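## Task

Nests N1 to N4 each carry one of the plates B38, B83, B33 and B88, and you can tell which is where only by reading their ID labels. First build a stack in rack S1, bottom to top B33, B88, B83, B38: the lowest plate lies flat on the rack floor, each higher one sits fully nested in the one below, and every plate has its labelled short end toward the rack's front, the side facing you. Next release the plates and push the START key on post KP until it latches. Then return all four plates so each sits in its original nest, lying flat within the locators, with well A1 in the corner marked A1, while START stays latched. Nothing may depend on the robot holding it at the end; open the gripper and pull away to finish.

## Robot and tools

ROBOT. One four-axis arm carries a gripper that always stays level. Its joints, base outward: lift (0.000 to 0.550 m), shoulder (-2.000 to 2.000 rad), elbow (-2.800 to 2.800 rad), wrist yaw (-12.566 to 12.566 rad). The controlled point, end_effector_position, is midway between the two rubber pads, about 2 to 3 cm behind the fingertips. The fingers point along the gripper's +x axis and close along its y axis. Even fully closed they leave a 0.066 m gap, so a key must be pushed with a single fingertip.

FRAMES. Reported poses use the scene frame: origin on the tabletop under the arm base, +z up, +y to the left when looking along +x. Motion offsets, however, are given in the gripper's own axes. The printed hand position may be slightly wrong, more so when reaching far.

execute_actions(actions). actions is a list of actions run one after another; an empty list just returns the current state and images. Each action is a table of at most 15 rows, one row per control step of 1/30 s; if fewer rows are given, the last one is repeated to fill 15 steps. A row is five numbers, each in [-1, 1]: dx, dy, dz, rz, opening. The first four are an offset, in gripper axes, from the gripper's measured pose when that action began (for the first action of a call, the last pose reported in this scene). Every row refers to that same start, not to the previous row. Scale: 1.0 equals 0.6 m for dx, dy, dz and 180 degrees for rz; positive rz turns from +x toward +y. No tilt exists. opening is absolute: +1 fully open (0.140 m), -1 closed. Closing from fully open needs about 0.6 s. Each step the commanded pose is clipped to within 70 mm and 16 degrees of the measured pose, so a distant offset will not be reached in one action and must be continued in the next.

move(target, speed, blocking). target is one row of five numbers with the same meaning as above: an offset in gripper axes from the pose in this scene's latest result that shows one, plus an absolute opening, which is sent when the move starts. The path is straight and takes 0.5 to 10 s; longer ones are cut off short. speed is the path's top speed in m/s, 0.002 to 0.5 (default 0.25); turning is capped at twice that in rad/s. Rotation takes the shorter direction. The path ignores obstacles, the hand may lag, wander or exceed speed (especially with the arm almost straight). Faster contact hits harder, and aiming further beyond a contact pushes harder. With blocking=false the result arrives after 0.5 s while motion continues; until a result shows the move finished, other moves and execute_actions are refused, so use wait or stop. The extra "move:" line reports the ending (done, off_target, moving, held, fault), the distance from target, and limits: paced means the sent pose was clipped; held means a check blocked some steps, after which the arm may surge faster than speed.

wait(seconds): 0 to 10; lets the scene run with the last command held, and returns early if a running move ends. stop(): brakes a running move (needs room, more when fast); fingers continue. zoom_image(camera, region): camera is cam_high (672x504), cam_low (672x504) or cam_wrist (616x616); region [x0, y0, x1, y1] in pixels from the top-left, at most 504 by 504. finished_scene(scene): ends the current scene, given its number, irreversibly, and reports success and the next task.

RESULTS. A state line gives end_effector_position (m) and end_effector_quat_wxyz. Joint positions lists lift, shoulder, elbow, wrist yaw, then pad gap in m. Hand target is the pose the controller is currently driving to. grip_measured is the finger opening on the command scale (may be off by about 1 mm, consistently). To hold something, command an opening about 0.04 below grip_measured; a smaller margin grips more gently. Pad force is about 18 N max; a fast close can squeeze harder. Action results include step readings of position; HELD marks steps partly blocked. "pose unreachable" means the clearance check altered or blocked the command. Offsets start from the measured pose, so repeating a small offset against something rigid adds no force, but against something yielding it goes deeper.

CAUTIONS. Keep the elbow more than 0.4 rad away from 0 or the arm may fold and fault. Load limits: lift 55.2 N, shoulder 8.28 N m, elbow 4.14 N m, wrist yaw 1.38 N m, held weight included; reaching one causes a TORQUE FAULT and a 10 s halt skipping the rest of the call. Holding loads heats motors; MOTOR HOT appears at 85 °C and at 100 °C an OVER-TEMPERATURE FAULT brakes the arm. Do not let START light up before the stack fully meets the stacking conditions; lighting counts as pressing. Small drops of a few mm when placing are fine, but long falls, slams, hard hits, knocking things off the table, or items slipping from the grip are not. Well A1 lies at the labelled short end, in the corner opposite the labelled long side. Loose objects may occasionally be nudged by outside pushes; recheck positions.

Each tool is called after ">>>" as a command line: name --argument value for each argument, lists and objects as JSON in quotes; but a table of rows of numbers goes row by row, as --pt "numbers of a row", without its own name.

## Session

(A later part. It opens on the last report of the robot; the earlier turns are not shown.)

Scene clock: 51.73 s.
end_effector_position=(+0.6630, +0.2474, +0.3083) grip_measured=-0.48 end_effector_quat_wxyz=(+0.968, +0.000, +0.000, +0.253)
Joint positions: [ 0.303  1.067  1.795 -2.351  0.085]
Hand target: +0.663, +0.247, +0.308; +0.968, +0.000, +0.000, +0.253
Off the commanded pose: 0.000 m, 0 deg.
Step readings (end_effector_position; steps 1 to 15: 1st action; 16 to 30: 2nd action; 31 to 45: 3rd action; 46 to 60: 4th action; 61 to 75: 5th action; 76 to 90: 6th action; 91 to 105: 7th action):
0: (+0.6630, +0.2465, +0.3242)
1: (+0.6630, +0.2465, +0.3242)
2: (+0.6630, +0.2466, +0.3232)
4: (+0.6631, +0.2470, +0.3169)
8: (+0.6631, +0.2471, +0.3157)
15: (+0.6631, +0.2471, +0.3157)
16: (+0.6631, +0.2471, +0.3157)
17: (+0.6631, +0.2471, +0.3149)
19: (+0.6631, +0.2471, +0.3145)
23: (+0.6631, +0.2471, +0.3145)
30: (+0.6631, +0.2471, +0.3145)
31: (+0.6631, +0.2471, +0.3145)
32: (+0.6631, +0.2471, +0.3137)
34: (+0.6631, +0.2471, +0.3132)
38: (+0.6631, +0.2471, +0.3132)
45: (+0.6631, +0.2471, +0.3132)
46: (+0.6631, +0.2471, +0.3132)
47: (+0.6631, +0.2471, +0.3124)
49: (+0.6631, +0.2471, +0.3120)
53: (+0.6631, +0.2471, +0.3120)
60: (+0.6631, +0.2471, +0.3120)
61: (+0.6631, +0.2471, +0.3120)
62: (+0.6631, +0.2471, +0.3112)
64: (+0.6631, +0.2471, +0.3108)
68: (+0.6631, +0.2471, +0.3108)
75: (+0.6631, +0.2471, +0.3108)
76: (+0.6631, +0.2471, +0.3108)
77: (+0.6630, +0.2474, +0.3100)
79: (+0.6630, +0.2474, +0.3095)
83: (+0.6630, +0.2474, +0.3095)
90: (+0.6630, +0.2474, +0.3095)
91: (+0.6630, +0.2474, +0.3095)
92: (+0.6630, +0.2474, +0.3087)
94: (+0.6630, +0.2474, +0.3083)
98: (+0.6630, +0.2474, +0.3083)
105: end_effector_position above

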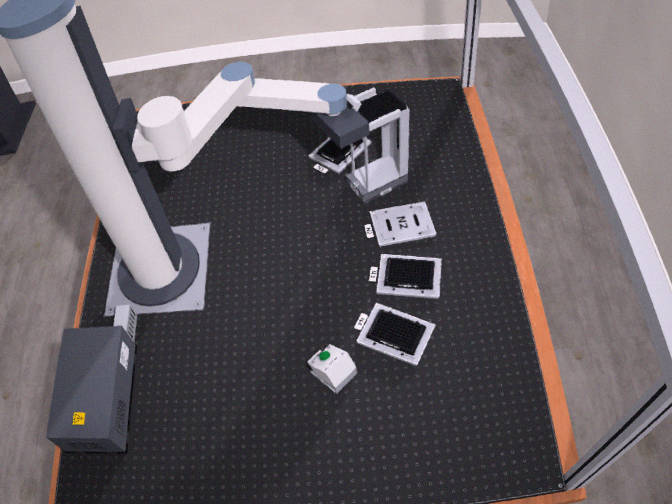

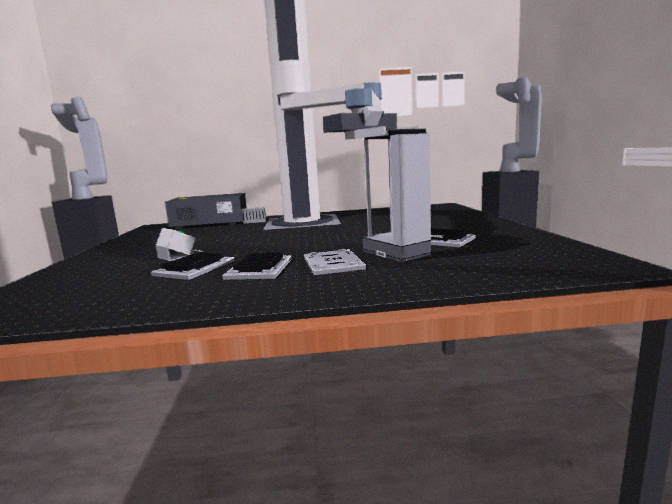

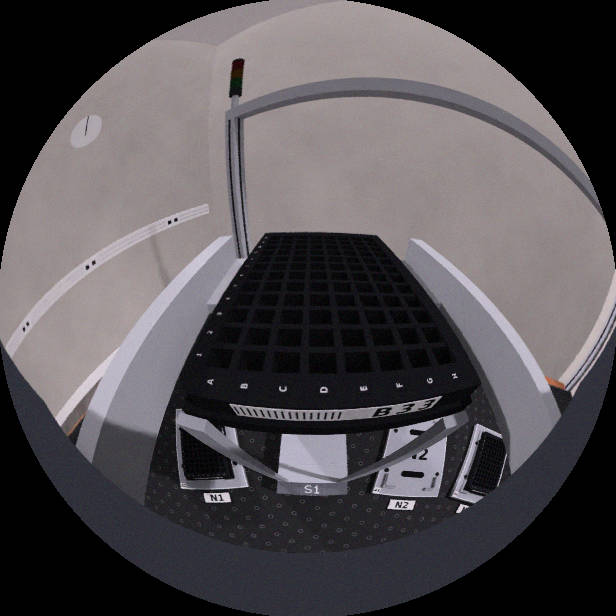

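Entered, nudged left. Continue.

>>> move --target '[0,0.0005,-0.02,0.001,-0.52]' --speed 0.012

>>> move --target '[0,0,-0.367,0,-0.52]' --speed 0.2

Scene clock: 56.00 s.
end_effector_position=(+0.6629, +0.2475, +0.2963) grip_measured=-0.48 end_effector_quat_wxyz=(+0.967, +0.000, +0.000, +0.254)
Joint positions: [ 0.291  1.067  1.795 -2.349  0.085]
Hand target: +0.663, +0.248, +0.296; +0.967, +0.000, +0.000, +0.254
Off the commanded pose: 0.000 m, 0 deg.
move: done

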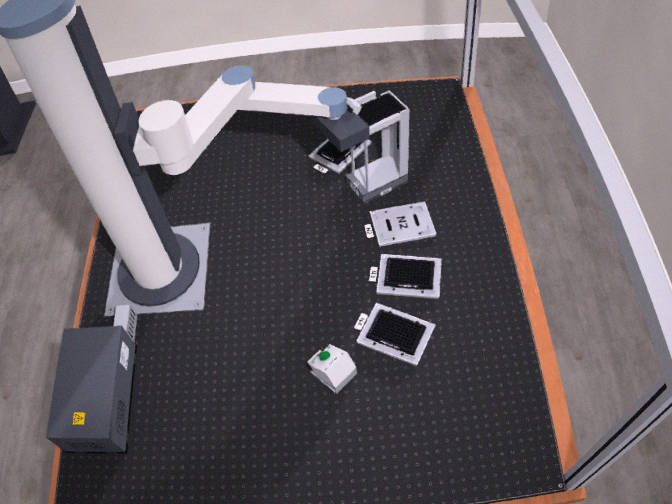

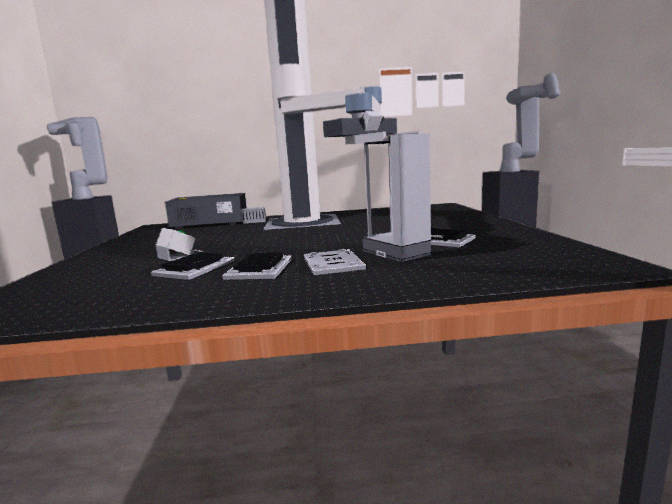

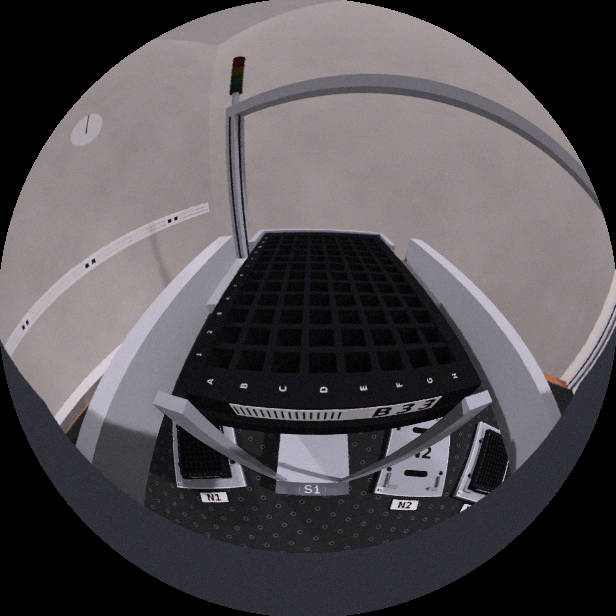

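Scene clock: 57.50 s.
end_effector_position=(+0.6630, +0.2474, +0.0760) grip_measured=-0.48 end_effector_quat_wxyz=(+0.967, +0.000, +0.000, +0.253)
Joint positions: [ 0.071  1.067  1.795 -2.35   0.085]
Hand target: +0.663, +0.248, +0.076; +0.967, +0.000, +0.000, +0.254
Off the commanded pose: 0.000 m, 0 deg.
move: done

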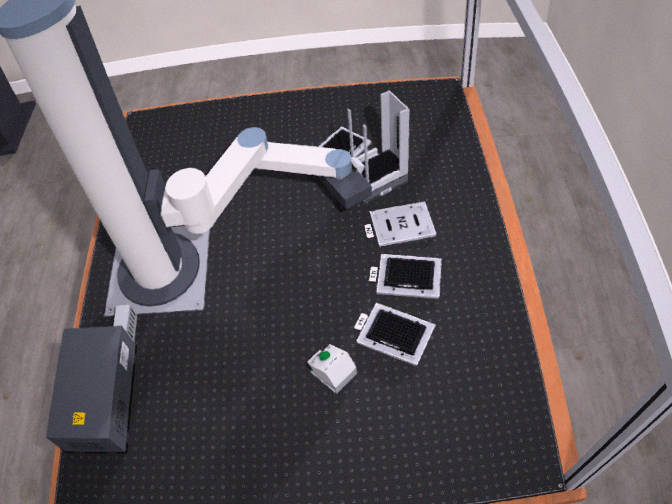

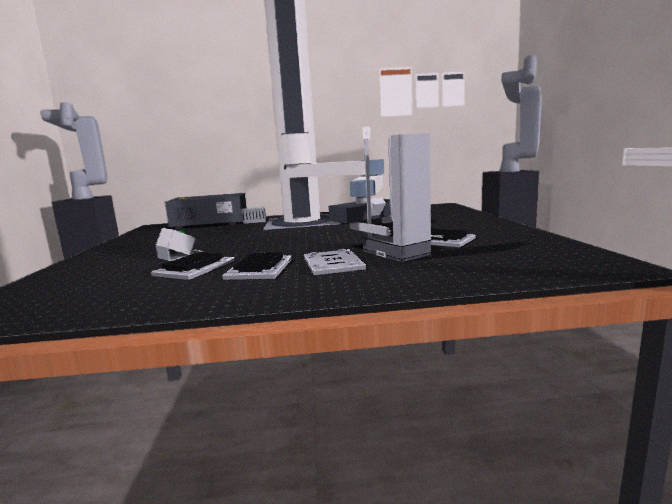

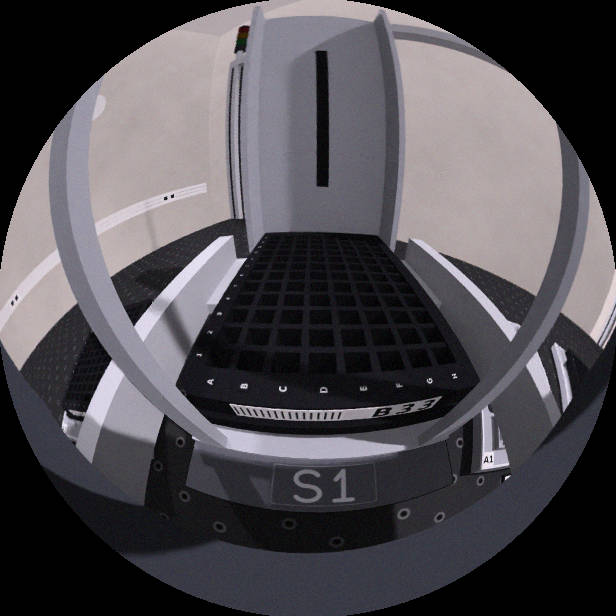

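>>> move --target '[0,0,-0.02,0,-0.52]' --speed 0.03

>>> execute_actions --actions '[[[0,0,-0.0015,0,-0.52]],[[0,0,-0.0015,0,-0.52]],[[0,0,-0.0015,0,-0.52]],[[0,0,-0.0015,0,-0.52]],[[0,0,-0.0015,0,-0.52]],[[0,0,0,0,0]]]'

>>> move --target '[-0.26,0,0.002,0,0]'

Scene clock: 63.17 s.
end_effector_position=(+0.6630, +0.2474, +0.0640) grip_measured=-0.48 end_effector_quat_wxyz=(+0.967, +0.000, +0.000, +0.253)
Joint positions: [ 0.059  1.067  1.795 -2.35   0.085]
Hand target: +0.663, +0.247, +0.064; +0.967, +0.000, +0.000, +0.253
Off the commanded pose: 0.000 m, 0 deg.
move: done

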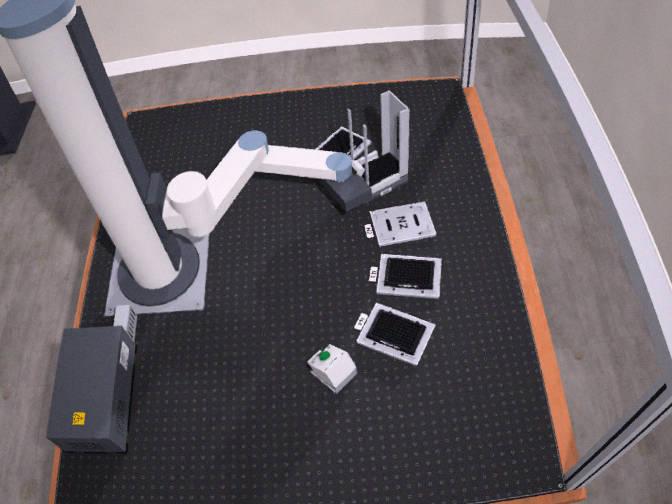

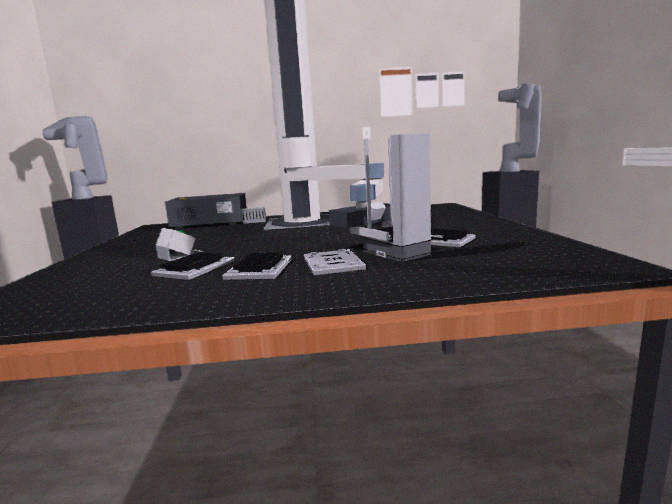

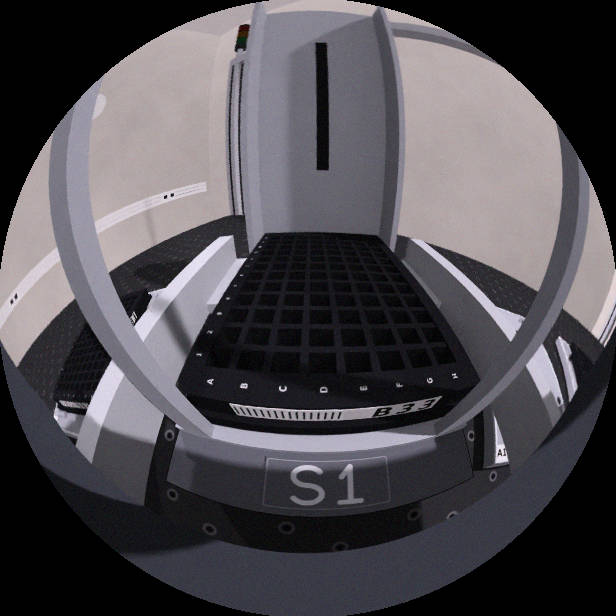

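Scene clock: 66.17 s.
end_effector_position=(+0.6630, +0.2474, +0.0606) grip_measured=+0.00 end_effector_quat_wxyz=(+0.968, +0.000, +0.000, +0.252)
Joint positions: [ 0.056  1.067  1.795 -2.352  0.103]
Hand target: +0.663, +0.247, +0.061; +0.968, +0.000, +0.000, +0.252
Off the commanded pose: 0.000 m, 0 deg.
Step readings (end_effector_position; steps 1 to 15: 1st action; 16 to 30: 2nd action; 31 to 45: 3rd action; 46 to 60: 4th action; 61 to 75: 5th action; 76 to 90: 6th action):
0: (+0.6630, +0.2474, +0.0640)
1: (+0.6630, +0.2474, +0.0639)
2: (+0.6630, +0.2474, +0.0633)
4: (+0.6630, +0.2474, +0.0630)
8: (+0.6630, +0.2474, +0.0630)
15: (+0.6630, +0.2474, +0.0630)
16: (+0.6630, +0.2474, +0.0630)
17: (+0.6630, +0.2474, +0.0623)
19: (+0.6630, +0.2474, +0.0621)
23: (+0.6630, +0.2474, +0.0621)
30: (+0.6630, +0.2474, +0.0621)
31: (+0.6630, +0.2474, +0.0620)
32: (+0.6630, +0.2474, +0.0614)
34: (+0.6630, +0.2474, +0.0613)
38: (+0.6630, +0.2474, +0.0613)
45: (+0.6630, +0.2474, +0.0613)
46: (+0.6630, +0.2474, +0.0613)
47: (+0.6630, +0.2474, +0.0609)
49: (+0.6630, +0.2474, +0.0609)
53: (+0.6630, +0.2474, +0.0609)
60: (+0.6630, +0.2474, +0.0609)
61: (+0.6630, +0.2474, +0.0609)
62: (+0.6630, +0.2474, +0.0606)
64: (+0.6630, +0.2474, +0.0606)
68: (+0.6630, +0.2474, +0.0606)
75: (+0.6630, +0.2474, +0.0606)
76: (+0.6630, +0.2474, +0.0606)
77: (+0.6630, +0.2474, +0.0607)
79: (+0.6630, +0.2474, +0.0607)
83: (+0.6630, +0.2474, +0.0606)
90: end_effector_position above

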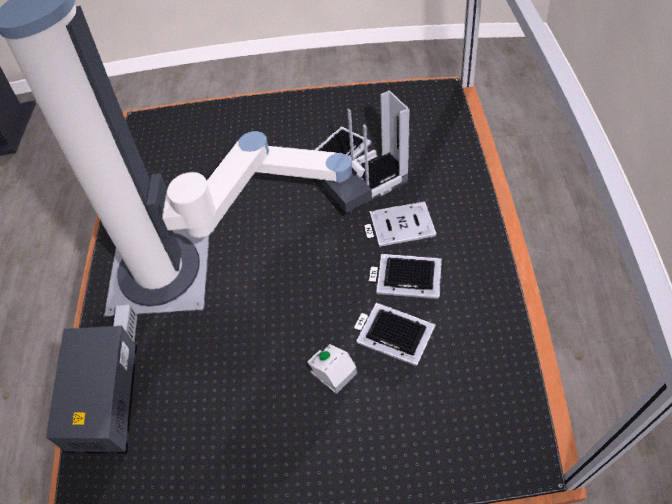

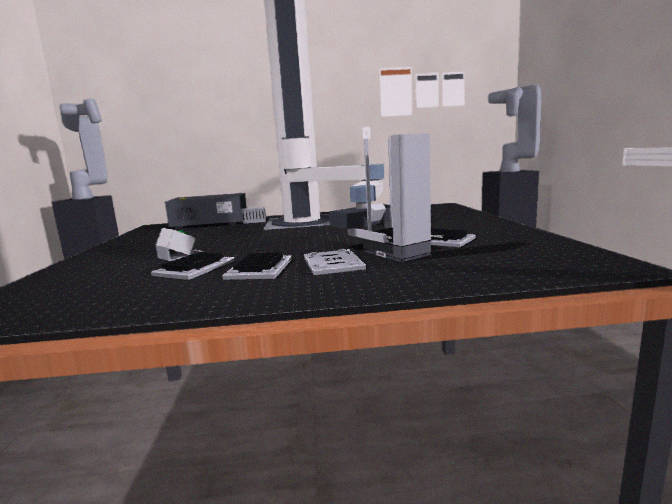

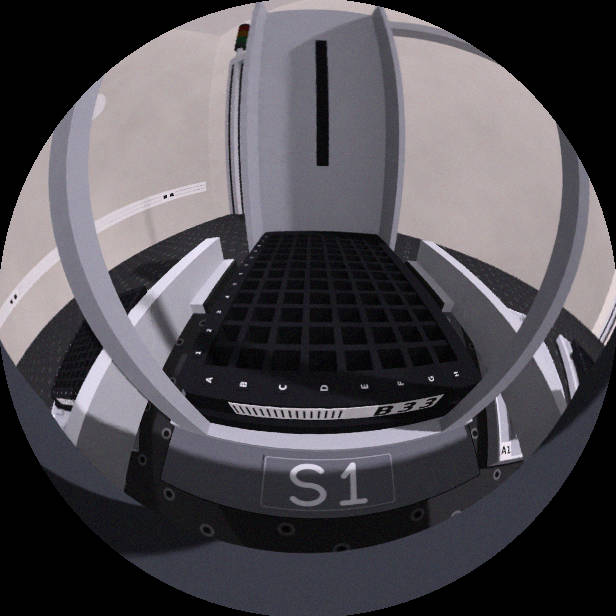

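Scene clock: 67.20 s.
end_effector_position=(+0.5268, +0.1712, +0.0618) grip_measured=+0.00 end_effector_quat_wxyz=(+0.968, +0.000, +0.000, +0.252)
Joint positions: [ 0.057  1.352  0.999 -1.842  0.103]
Hand target: +0.527, +0.171, +0.062; +0.968, +0.000, +0.000, +0.252
Off the commanded pose: 0.000 m, 0 deg.
move: done

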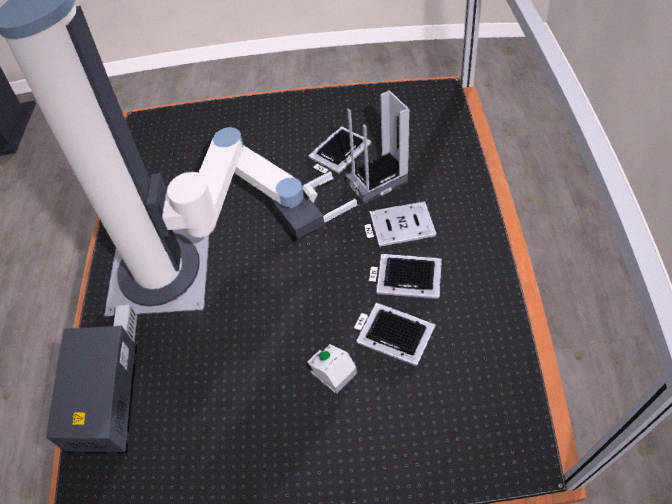

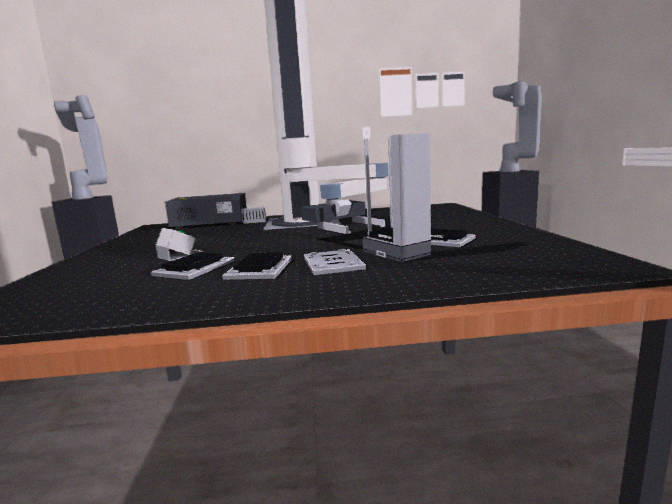

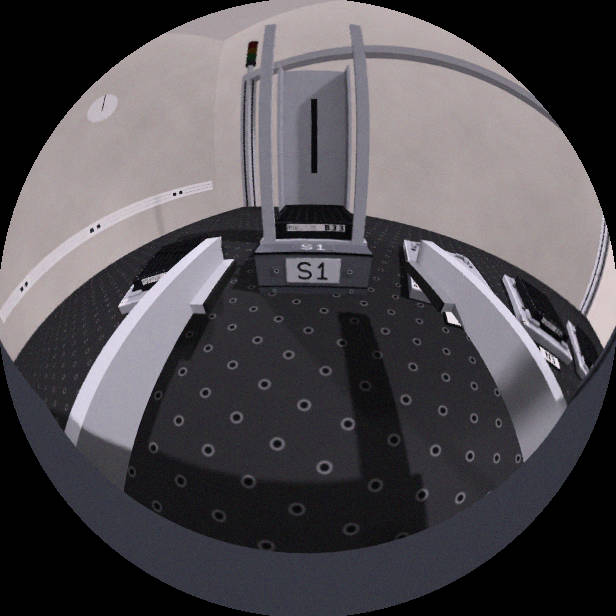

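>>> move --target '[0.04,-0.5435,-0.01,-0.2145,0]' --speed 0.3

>>> move --target '[0,0,-0.034,0,0]' --speed 0.05

Scene clock: 74.60 s.
end_effector_position=(+0.7068, -0.1018, +0.0558) grip_measured=+0.00 end_effector_quat_wxyz=(+0.997, +0.000, +0.000, -0.082)
Joint positions: [ 0.051  0.429  1.76  -2.353  0.103]
Hand target: +0.707, -0.102, +0.056; +0.997, +0.000, +0.000, -0.082
Off the commanded pose: 0.000 m, 0 deg.
move: done

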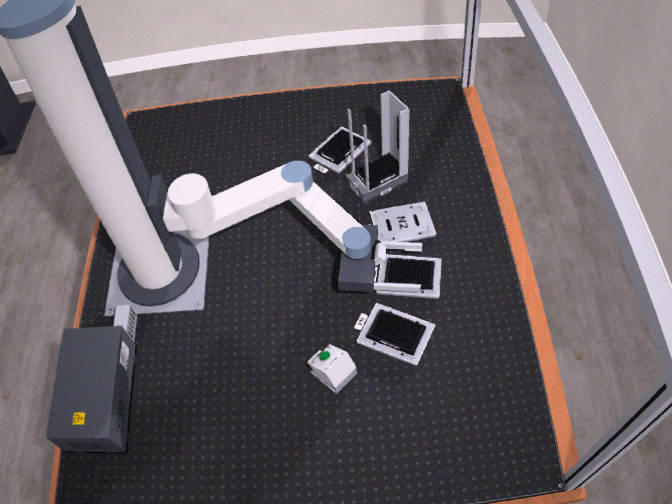

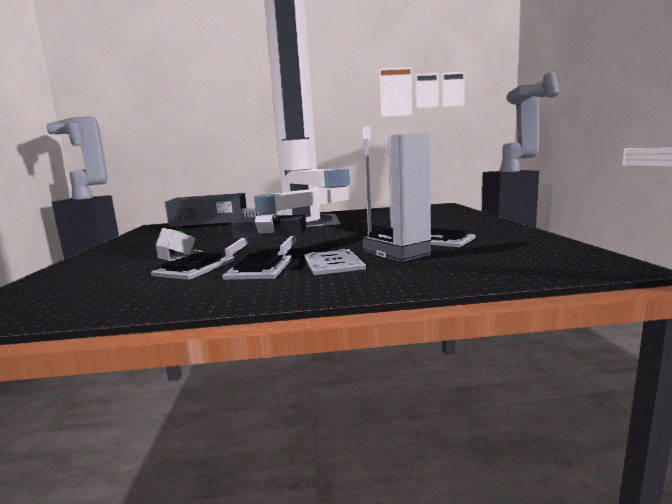

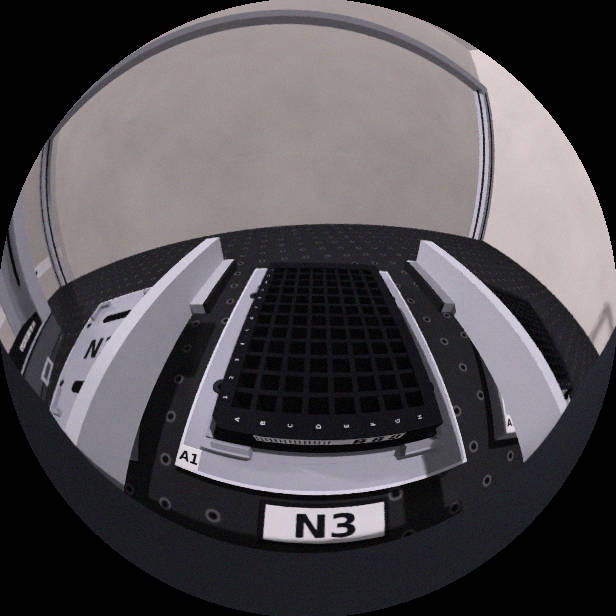

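Scene clock: 75.30 s.
end_effector_position=(+0.7068, -0.1018, +0.0354) grip_measured=+0.00 end_effector_quat_wxyz=(+0.997, +0.000, +0.000, -0.082)
Joint positions: [ 0.03   0.429  1.76  -2.353  0.103]
Hand target: +0.707, -0.102, +0.035; +0.997, +0.000, +0.000, -0.082
Off the commanded pose: 0.000 m, 0 deg.
move: done

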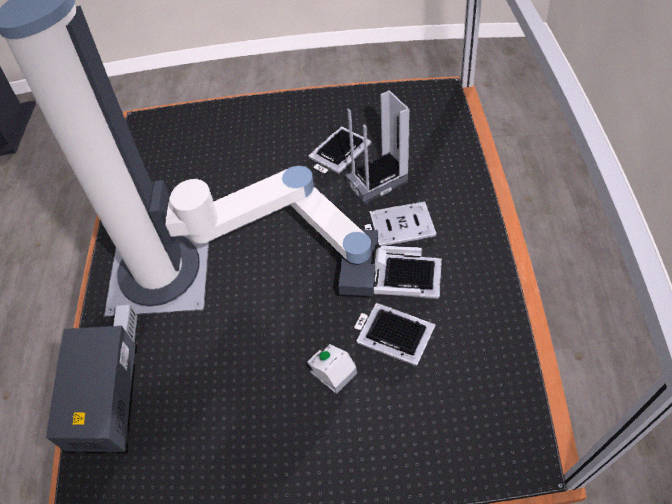

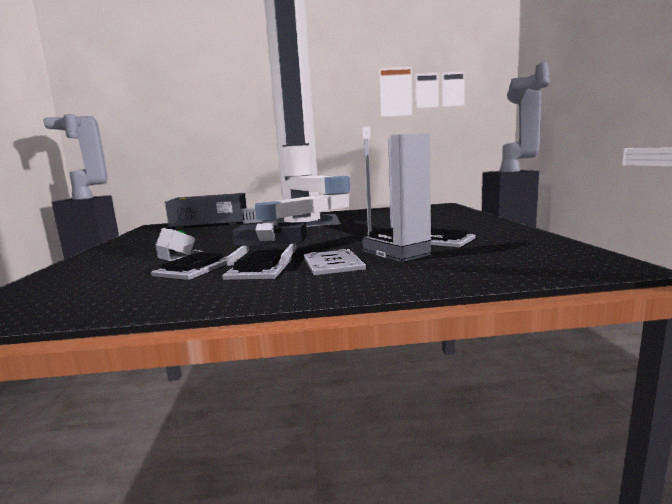

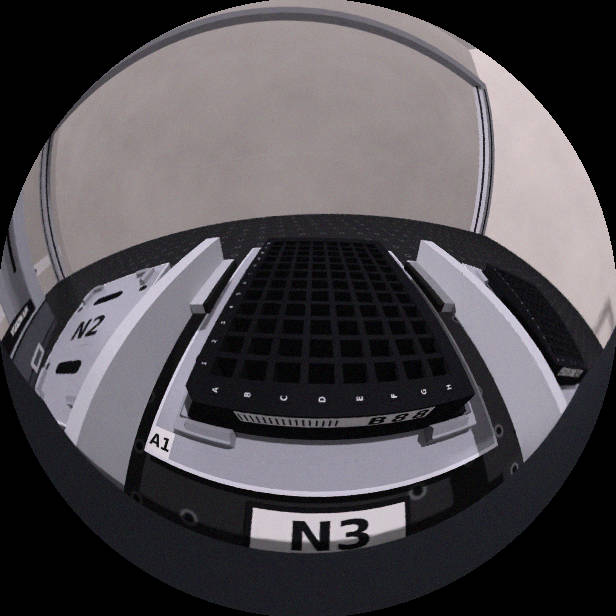

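>>> execute_actions --actions '[[[-0.0003,-0.0008,-0.0066,-0.003,-0.2]],[[0,0,0,0,-0.4]],[[0,0,0,0,-0.52]]]'

>>> move --target '[0,0,0.484,0,-0.52]' --speed 0.3

Scene clock: 80.47 s.
end_effector_position=(+0.7065, -0.1025, +0.0314) grip_measured=-0.47 end_effector_quat_wxyz=(+0.996, +0.000, +0.000, -0.087)
Joint positions: [ 0.026  0.432  1.759 -2.364  0.085]
Hand target: +0.707, -0.102, +0.031; +0.996, +0.000, +0.000, -0.086
Off the commanded pose: 0.000 m, 0 deg.
Step readings (end_effector_position; steps 1 to 15: 1st action; 16 to 30: 2nd action; 31 to 45: 3rd action):
0: (+0.7068, -0.1018, +0.0354)
1: (+0.7068, -0.1019, +0.0354)
2: (+0.7067, -0.1021, +0.0344)
4: (+0.7066, -0.1022, +0.0312)
8: (+0.7066, -0.1023, +0.0314)
15: (+0.7066, -0.1023, +0.0314)
16: (+0.7066, -0.1023, +0.0314)
17: (+0.7066, -0.1023, +0.0314)
19: (+0.7066, -0.1023, +0.0314)
23: (+0.7066, -0.1023, +0.0314)
30: (+0.7066, -0.1023, +0.0314)
31: (+0.7066, -0.1023, +0.0314)
32: (+0.7065, -0.1025, +0.0314)
34: (+0.7065, -0.1025, +0.0314)
38: (+0.7065, -0.1025, +0.0314)
45: end_effector_position above

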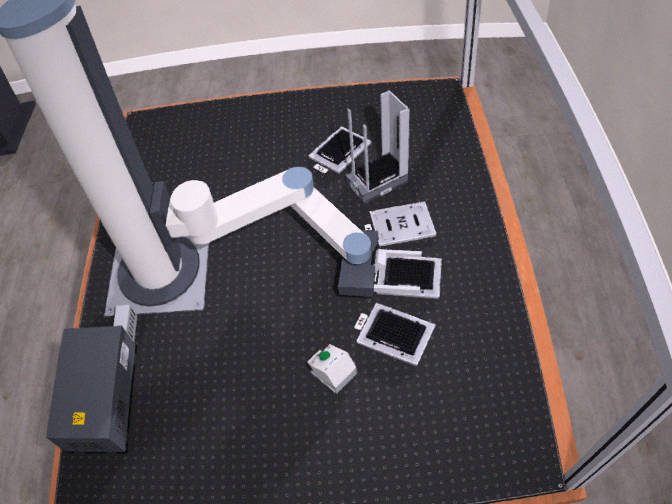

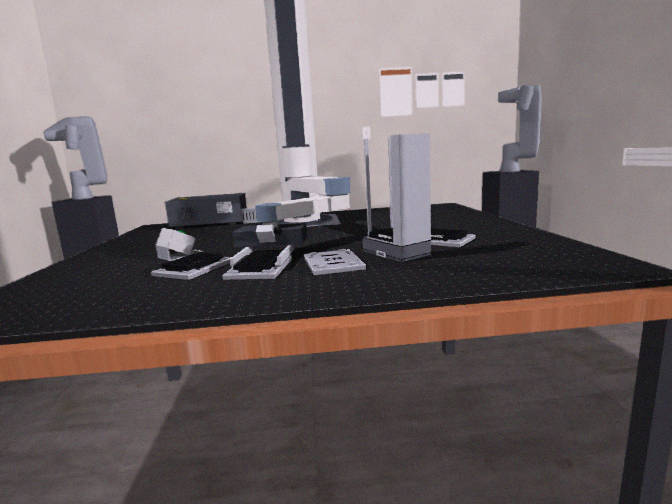

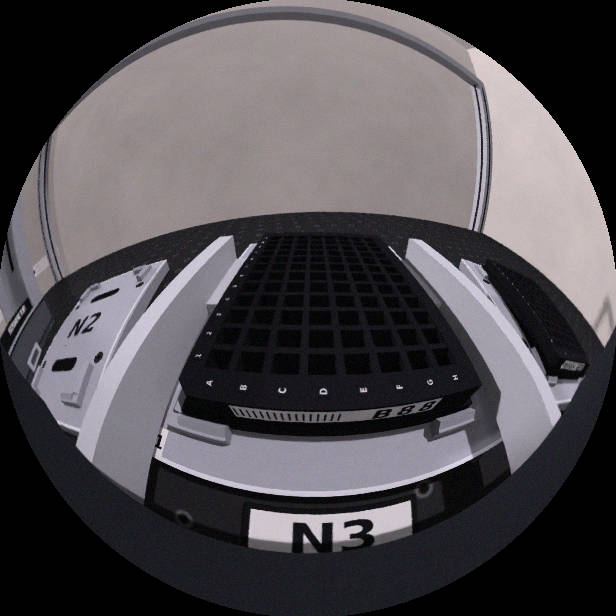

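Scene clock: 81.90 s.
end_effector_position=(+0.7066, -0.1025, +0.3218) grip_measured=-0.48 end_effector_quat_wxyz=(+0.996, +0.000, +0.000, -0.087)
Joint positions: [ 0.317  0.432  1.759 -2.364  0.085]
Hand target: +0.707, -0.102, +0.322; +0.996, +0.000, +0.000, -0.087
Off the commanded pose: 0.000 m, 0 deg.
move: done

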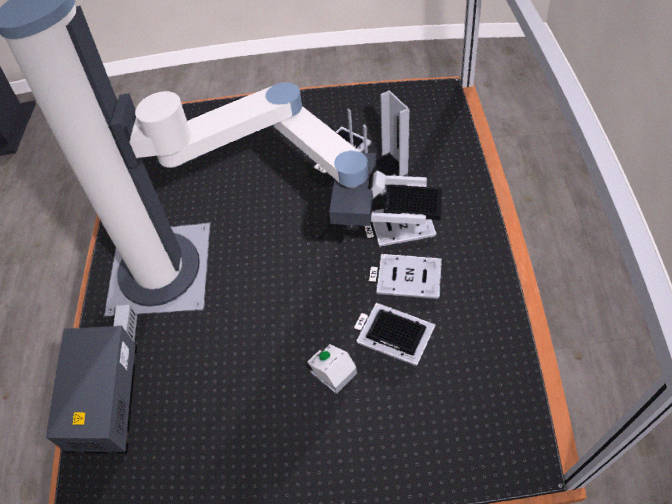

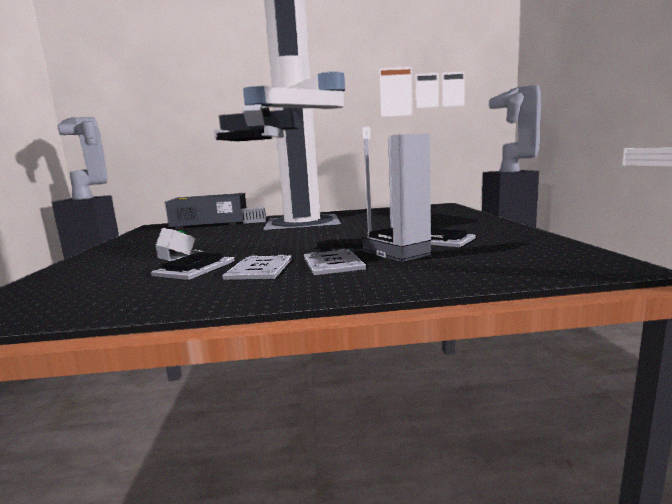

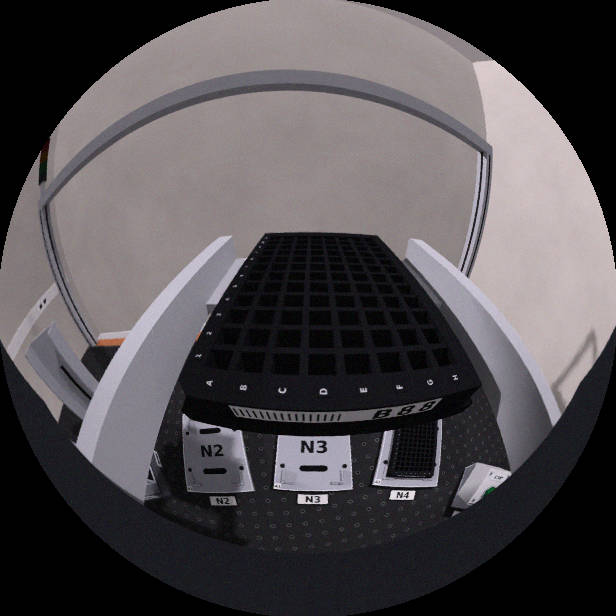

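>>> move --target '[-0.1717,0.5627,-0.008,0.2185,-0.52]' --speed 0.3

>>> move --target '[0,0,-0.016,0,-0.52]' --speed 0.01

Scene clock: 88.87 s.
end_effector_position=(+0.6636, +0.2481, +0.3170) grip_measured=-0.48 end_effector_quat_wxyz=(+0.967, +0.000, +0.000, +0.254)
Joint positions: [ 0.312  1.065  1.801 -2.352  0.085]
Hand target: +0.664, +0.248, +0.317; +0.967, +0.000, +0.000, +0.253
Off the commanded pose: 0.000 m, 0 deg.
move: done

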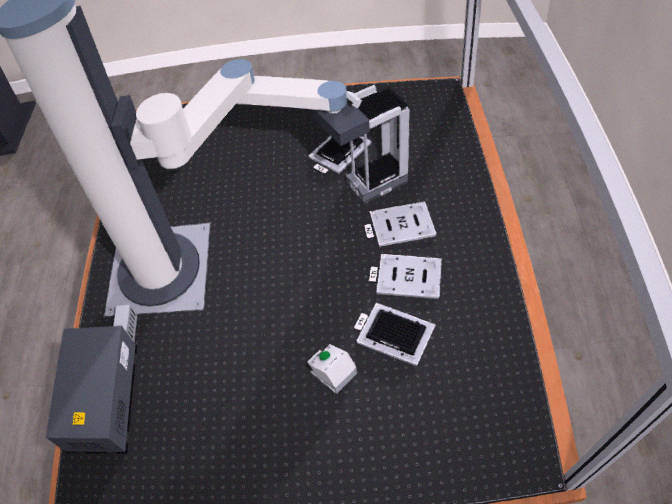

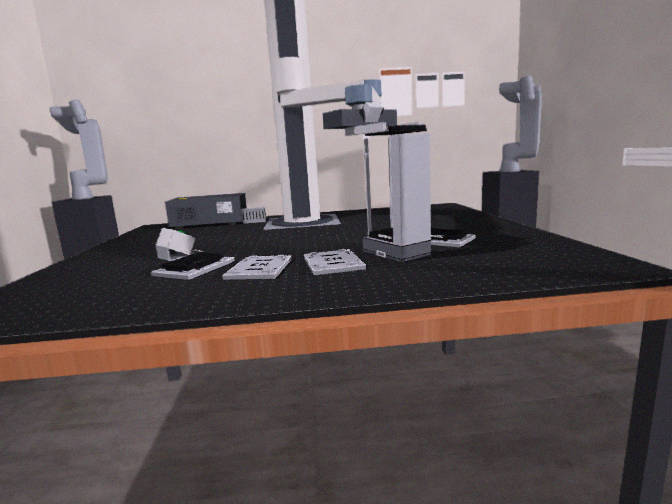

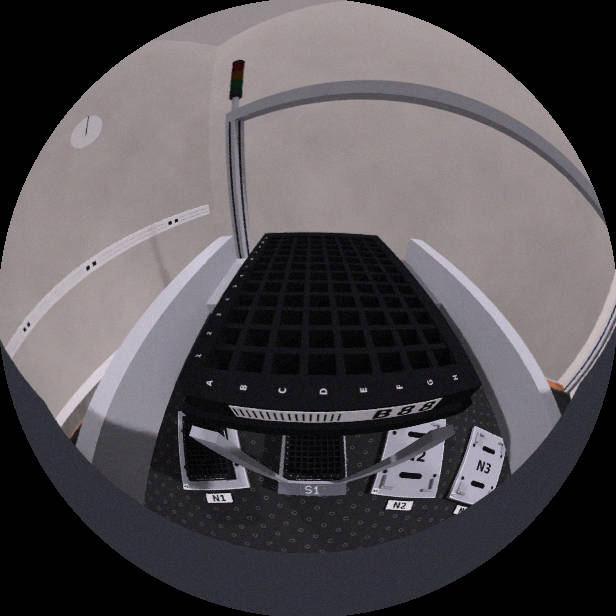

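Scene clock: 90.03 s.
end_effector_position=(+0.6637, +0.2478, +0.3075) grip_measured=-0.48 end_effector_quat_wxyz=(+0.967, +0.000, +0.000, +0.253)
Joint positions: [ 0.303  1.065  1.8   -2.353  0.085]
Hand target: +0.664, +0.248, +0.307; +0.967, +0.000, +0.000, +0.254
Off the commanded pose: 0.000 m, 0 deg.
move: done

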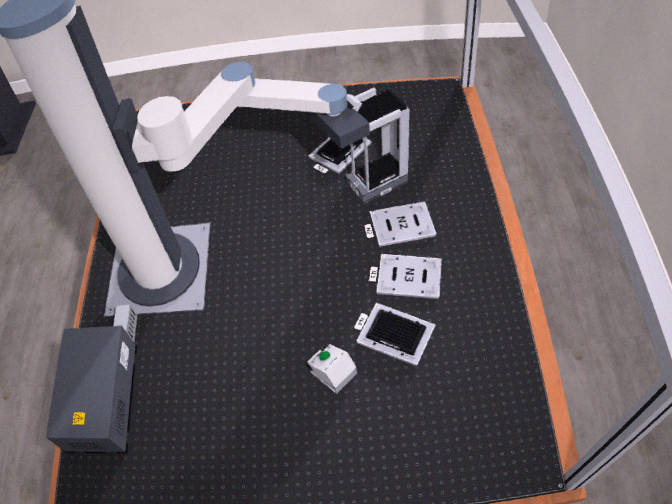

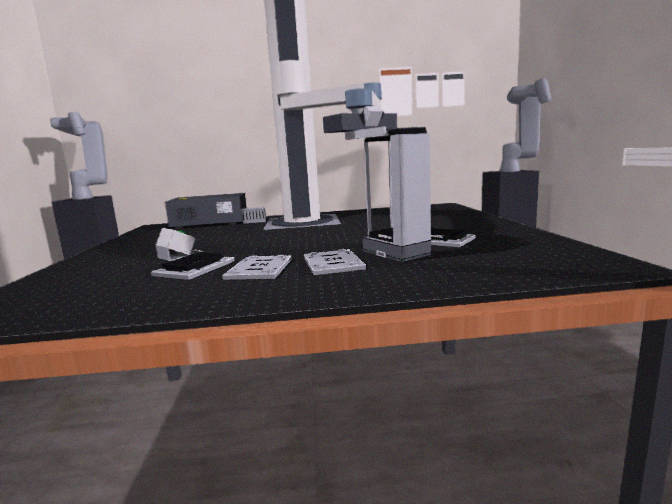

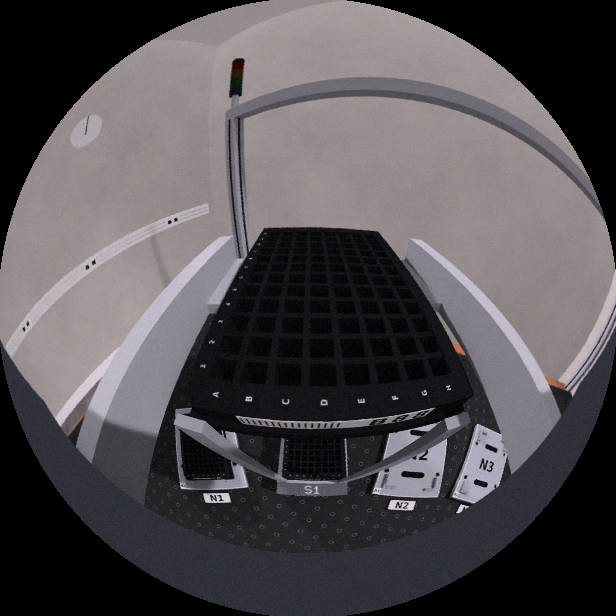

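>>> execute_actions --actions '[[[0,0,0.002,0,-0.52]],[[-0.001,-0.0003,0,-0.0005,-0.52]],[[0,0,-0.002,0,-0.52]],[[0,0,-0.002,0,-0.52]],[[0,0,-0.002,0,-0.52]],[[0,0,-0.002,0,-0.52]]]'

Scene clock: 96.57 s.
end_effector_position=(+0.6634, +0.2475, +0.3038) grip_measured=-0.48 end_effector_quat_wxyz=(+0.968, +0.000, +0.000, +0.252)
Joint positions: [ 0.299  1.066  1.798 -2.355  0.085]
Hand target: +0.663, +0.248, +0.304; +0.968, +0.000, +0.000, +0.252
Off the commanded pose: 0.000 m, 0 deg.
Step readings (end_effector_position; steps 1 to 15: 1st action; 16 to 30: 2nd action; 31 to 45: 3rd action; 46 to 60: 4th action; 61 to 75: 5th action; 76 to 90: 6th action):
0: (+0.6637, +0.2478, +0.3075)
1: (+0.6637, +0.2478, +0.3075)
2: (+0.6637, +0.2477, +0.3083)
4: (+0.6637, +0.2477, +0.3088)
8: (+0.6637, +0.2478, +0.3087)
15: (+0.6637, +0.2478, +0.3087)
16: (+0.6637, +0.2477, +0.3087)
17: (+0.6633, +0.2474, +0.3087)
19: (+0.6634, +0.2474, +0.3087)
23: (+0.6634, +0.2474, +0.3087)
30: (+0.6634, +0.2474, +0.3087)
31: (+0.6634, +0.2474, +0.3087)
32: (+0.6634, +0.2474, +0.3079)
34: (+0.6634, +0.2475, +0.3075)
38: (+0.6634, +0.2475, +0.3075)
45: (+0.6634, +0.2475, +0.3075)
46: (+0.6634, +0.2475, +0.3075)
47: (+0.6634, +0.2475, +0.3067)
49: (+0.6634, +0.2475, +0.3063)
53: (+0.6634, +0.2475, +0.3063)
60: (+0.6634, +0.2475, +0.3063)
61: (+0.6634, +0.2475, +0.3063)
62: (+0.6634, +0.2475, +0.3055)
64: (+0.6634, +0.2475, +0.3051)
68: (+0.6634, +0.2475, +0.3051)
75: (+0.6634, +0.2475, +0.3051)
76: (+0.6634, +0.2475, +0.3050)
77: (+0.6634, +0.2475, +0.3043)
79: (+0.6634, +0.2475, +0.3038)
83: (+0.6634, +0.2475, +0.3038)
90: end_effector_position above

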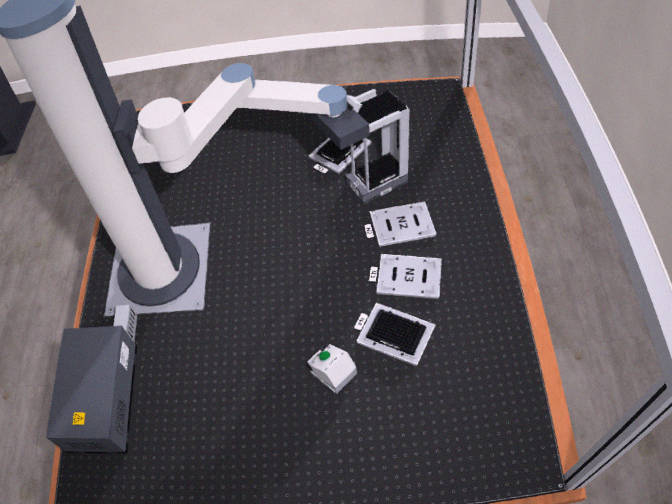

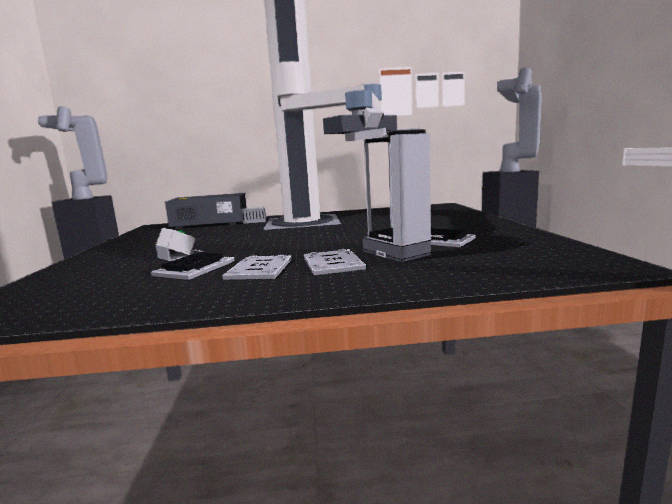

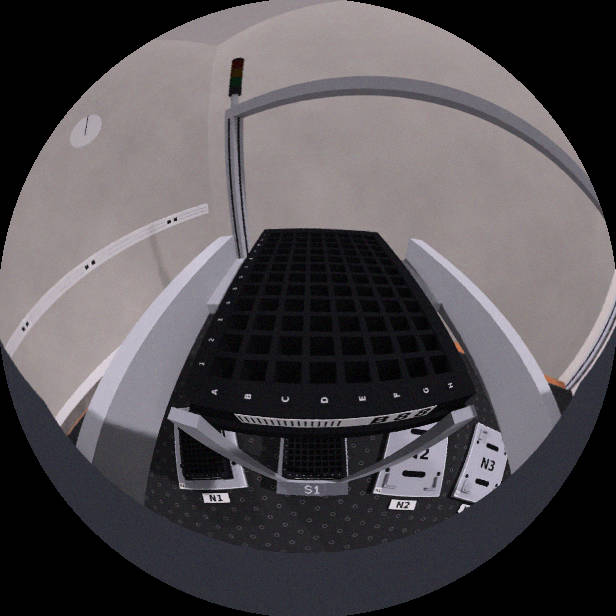

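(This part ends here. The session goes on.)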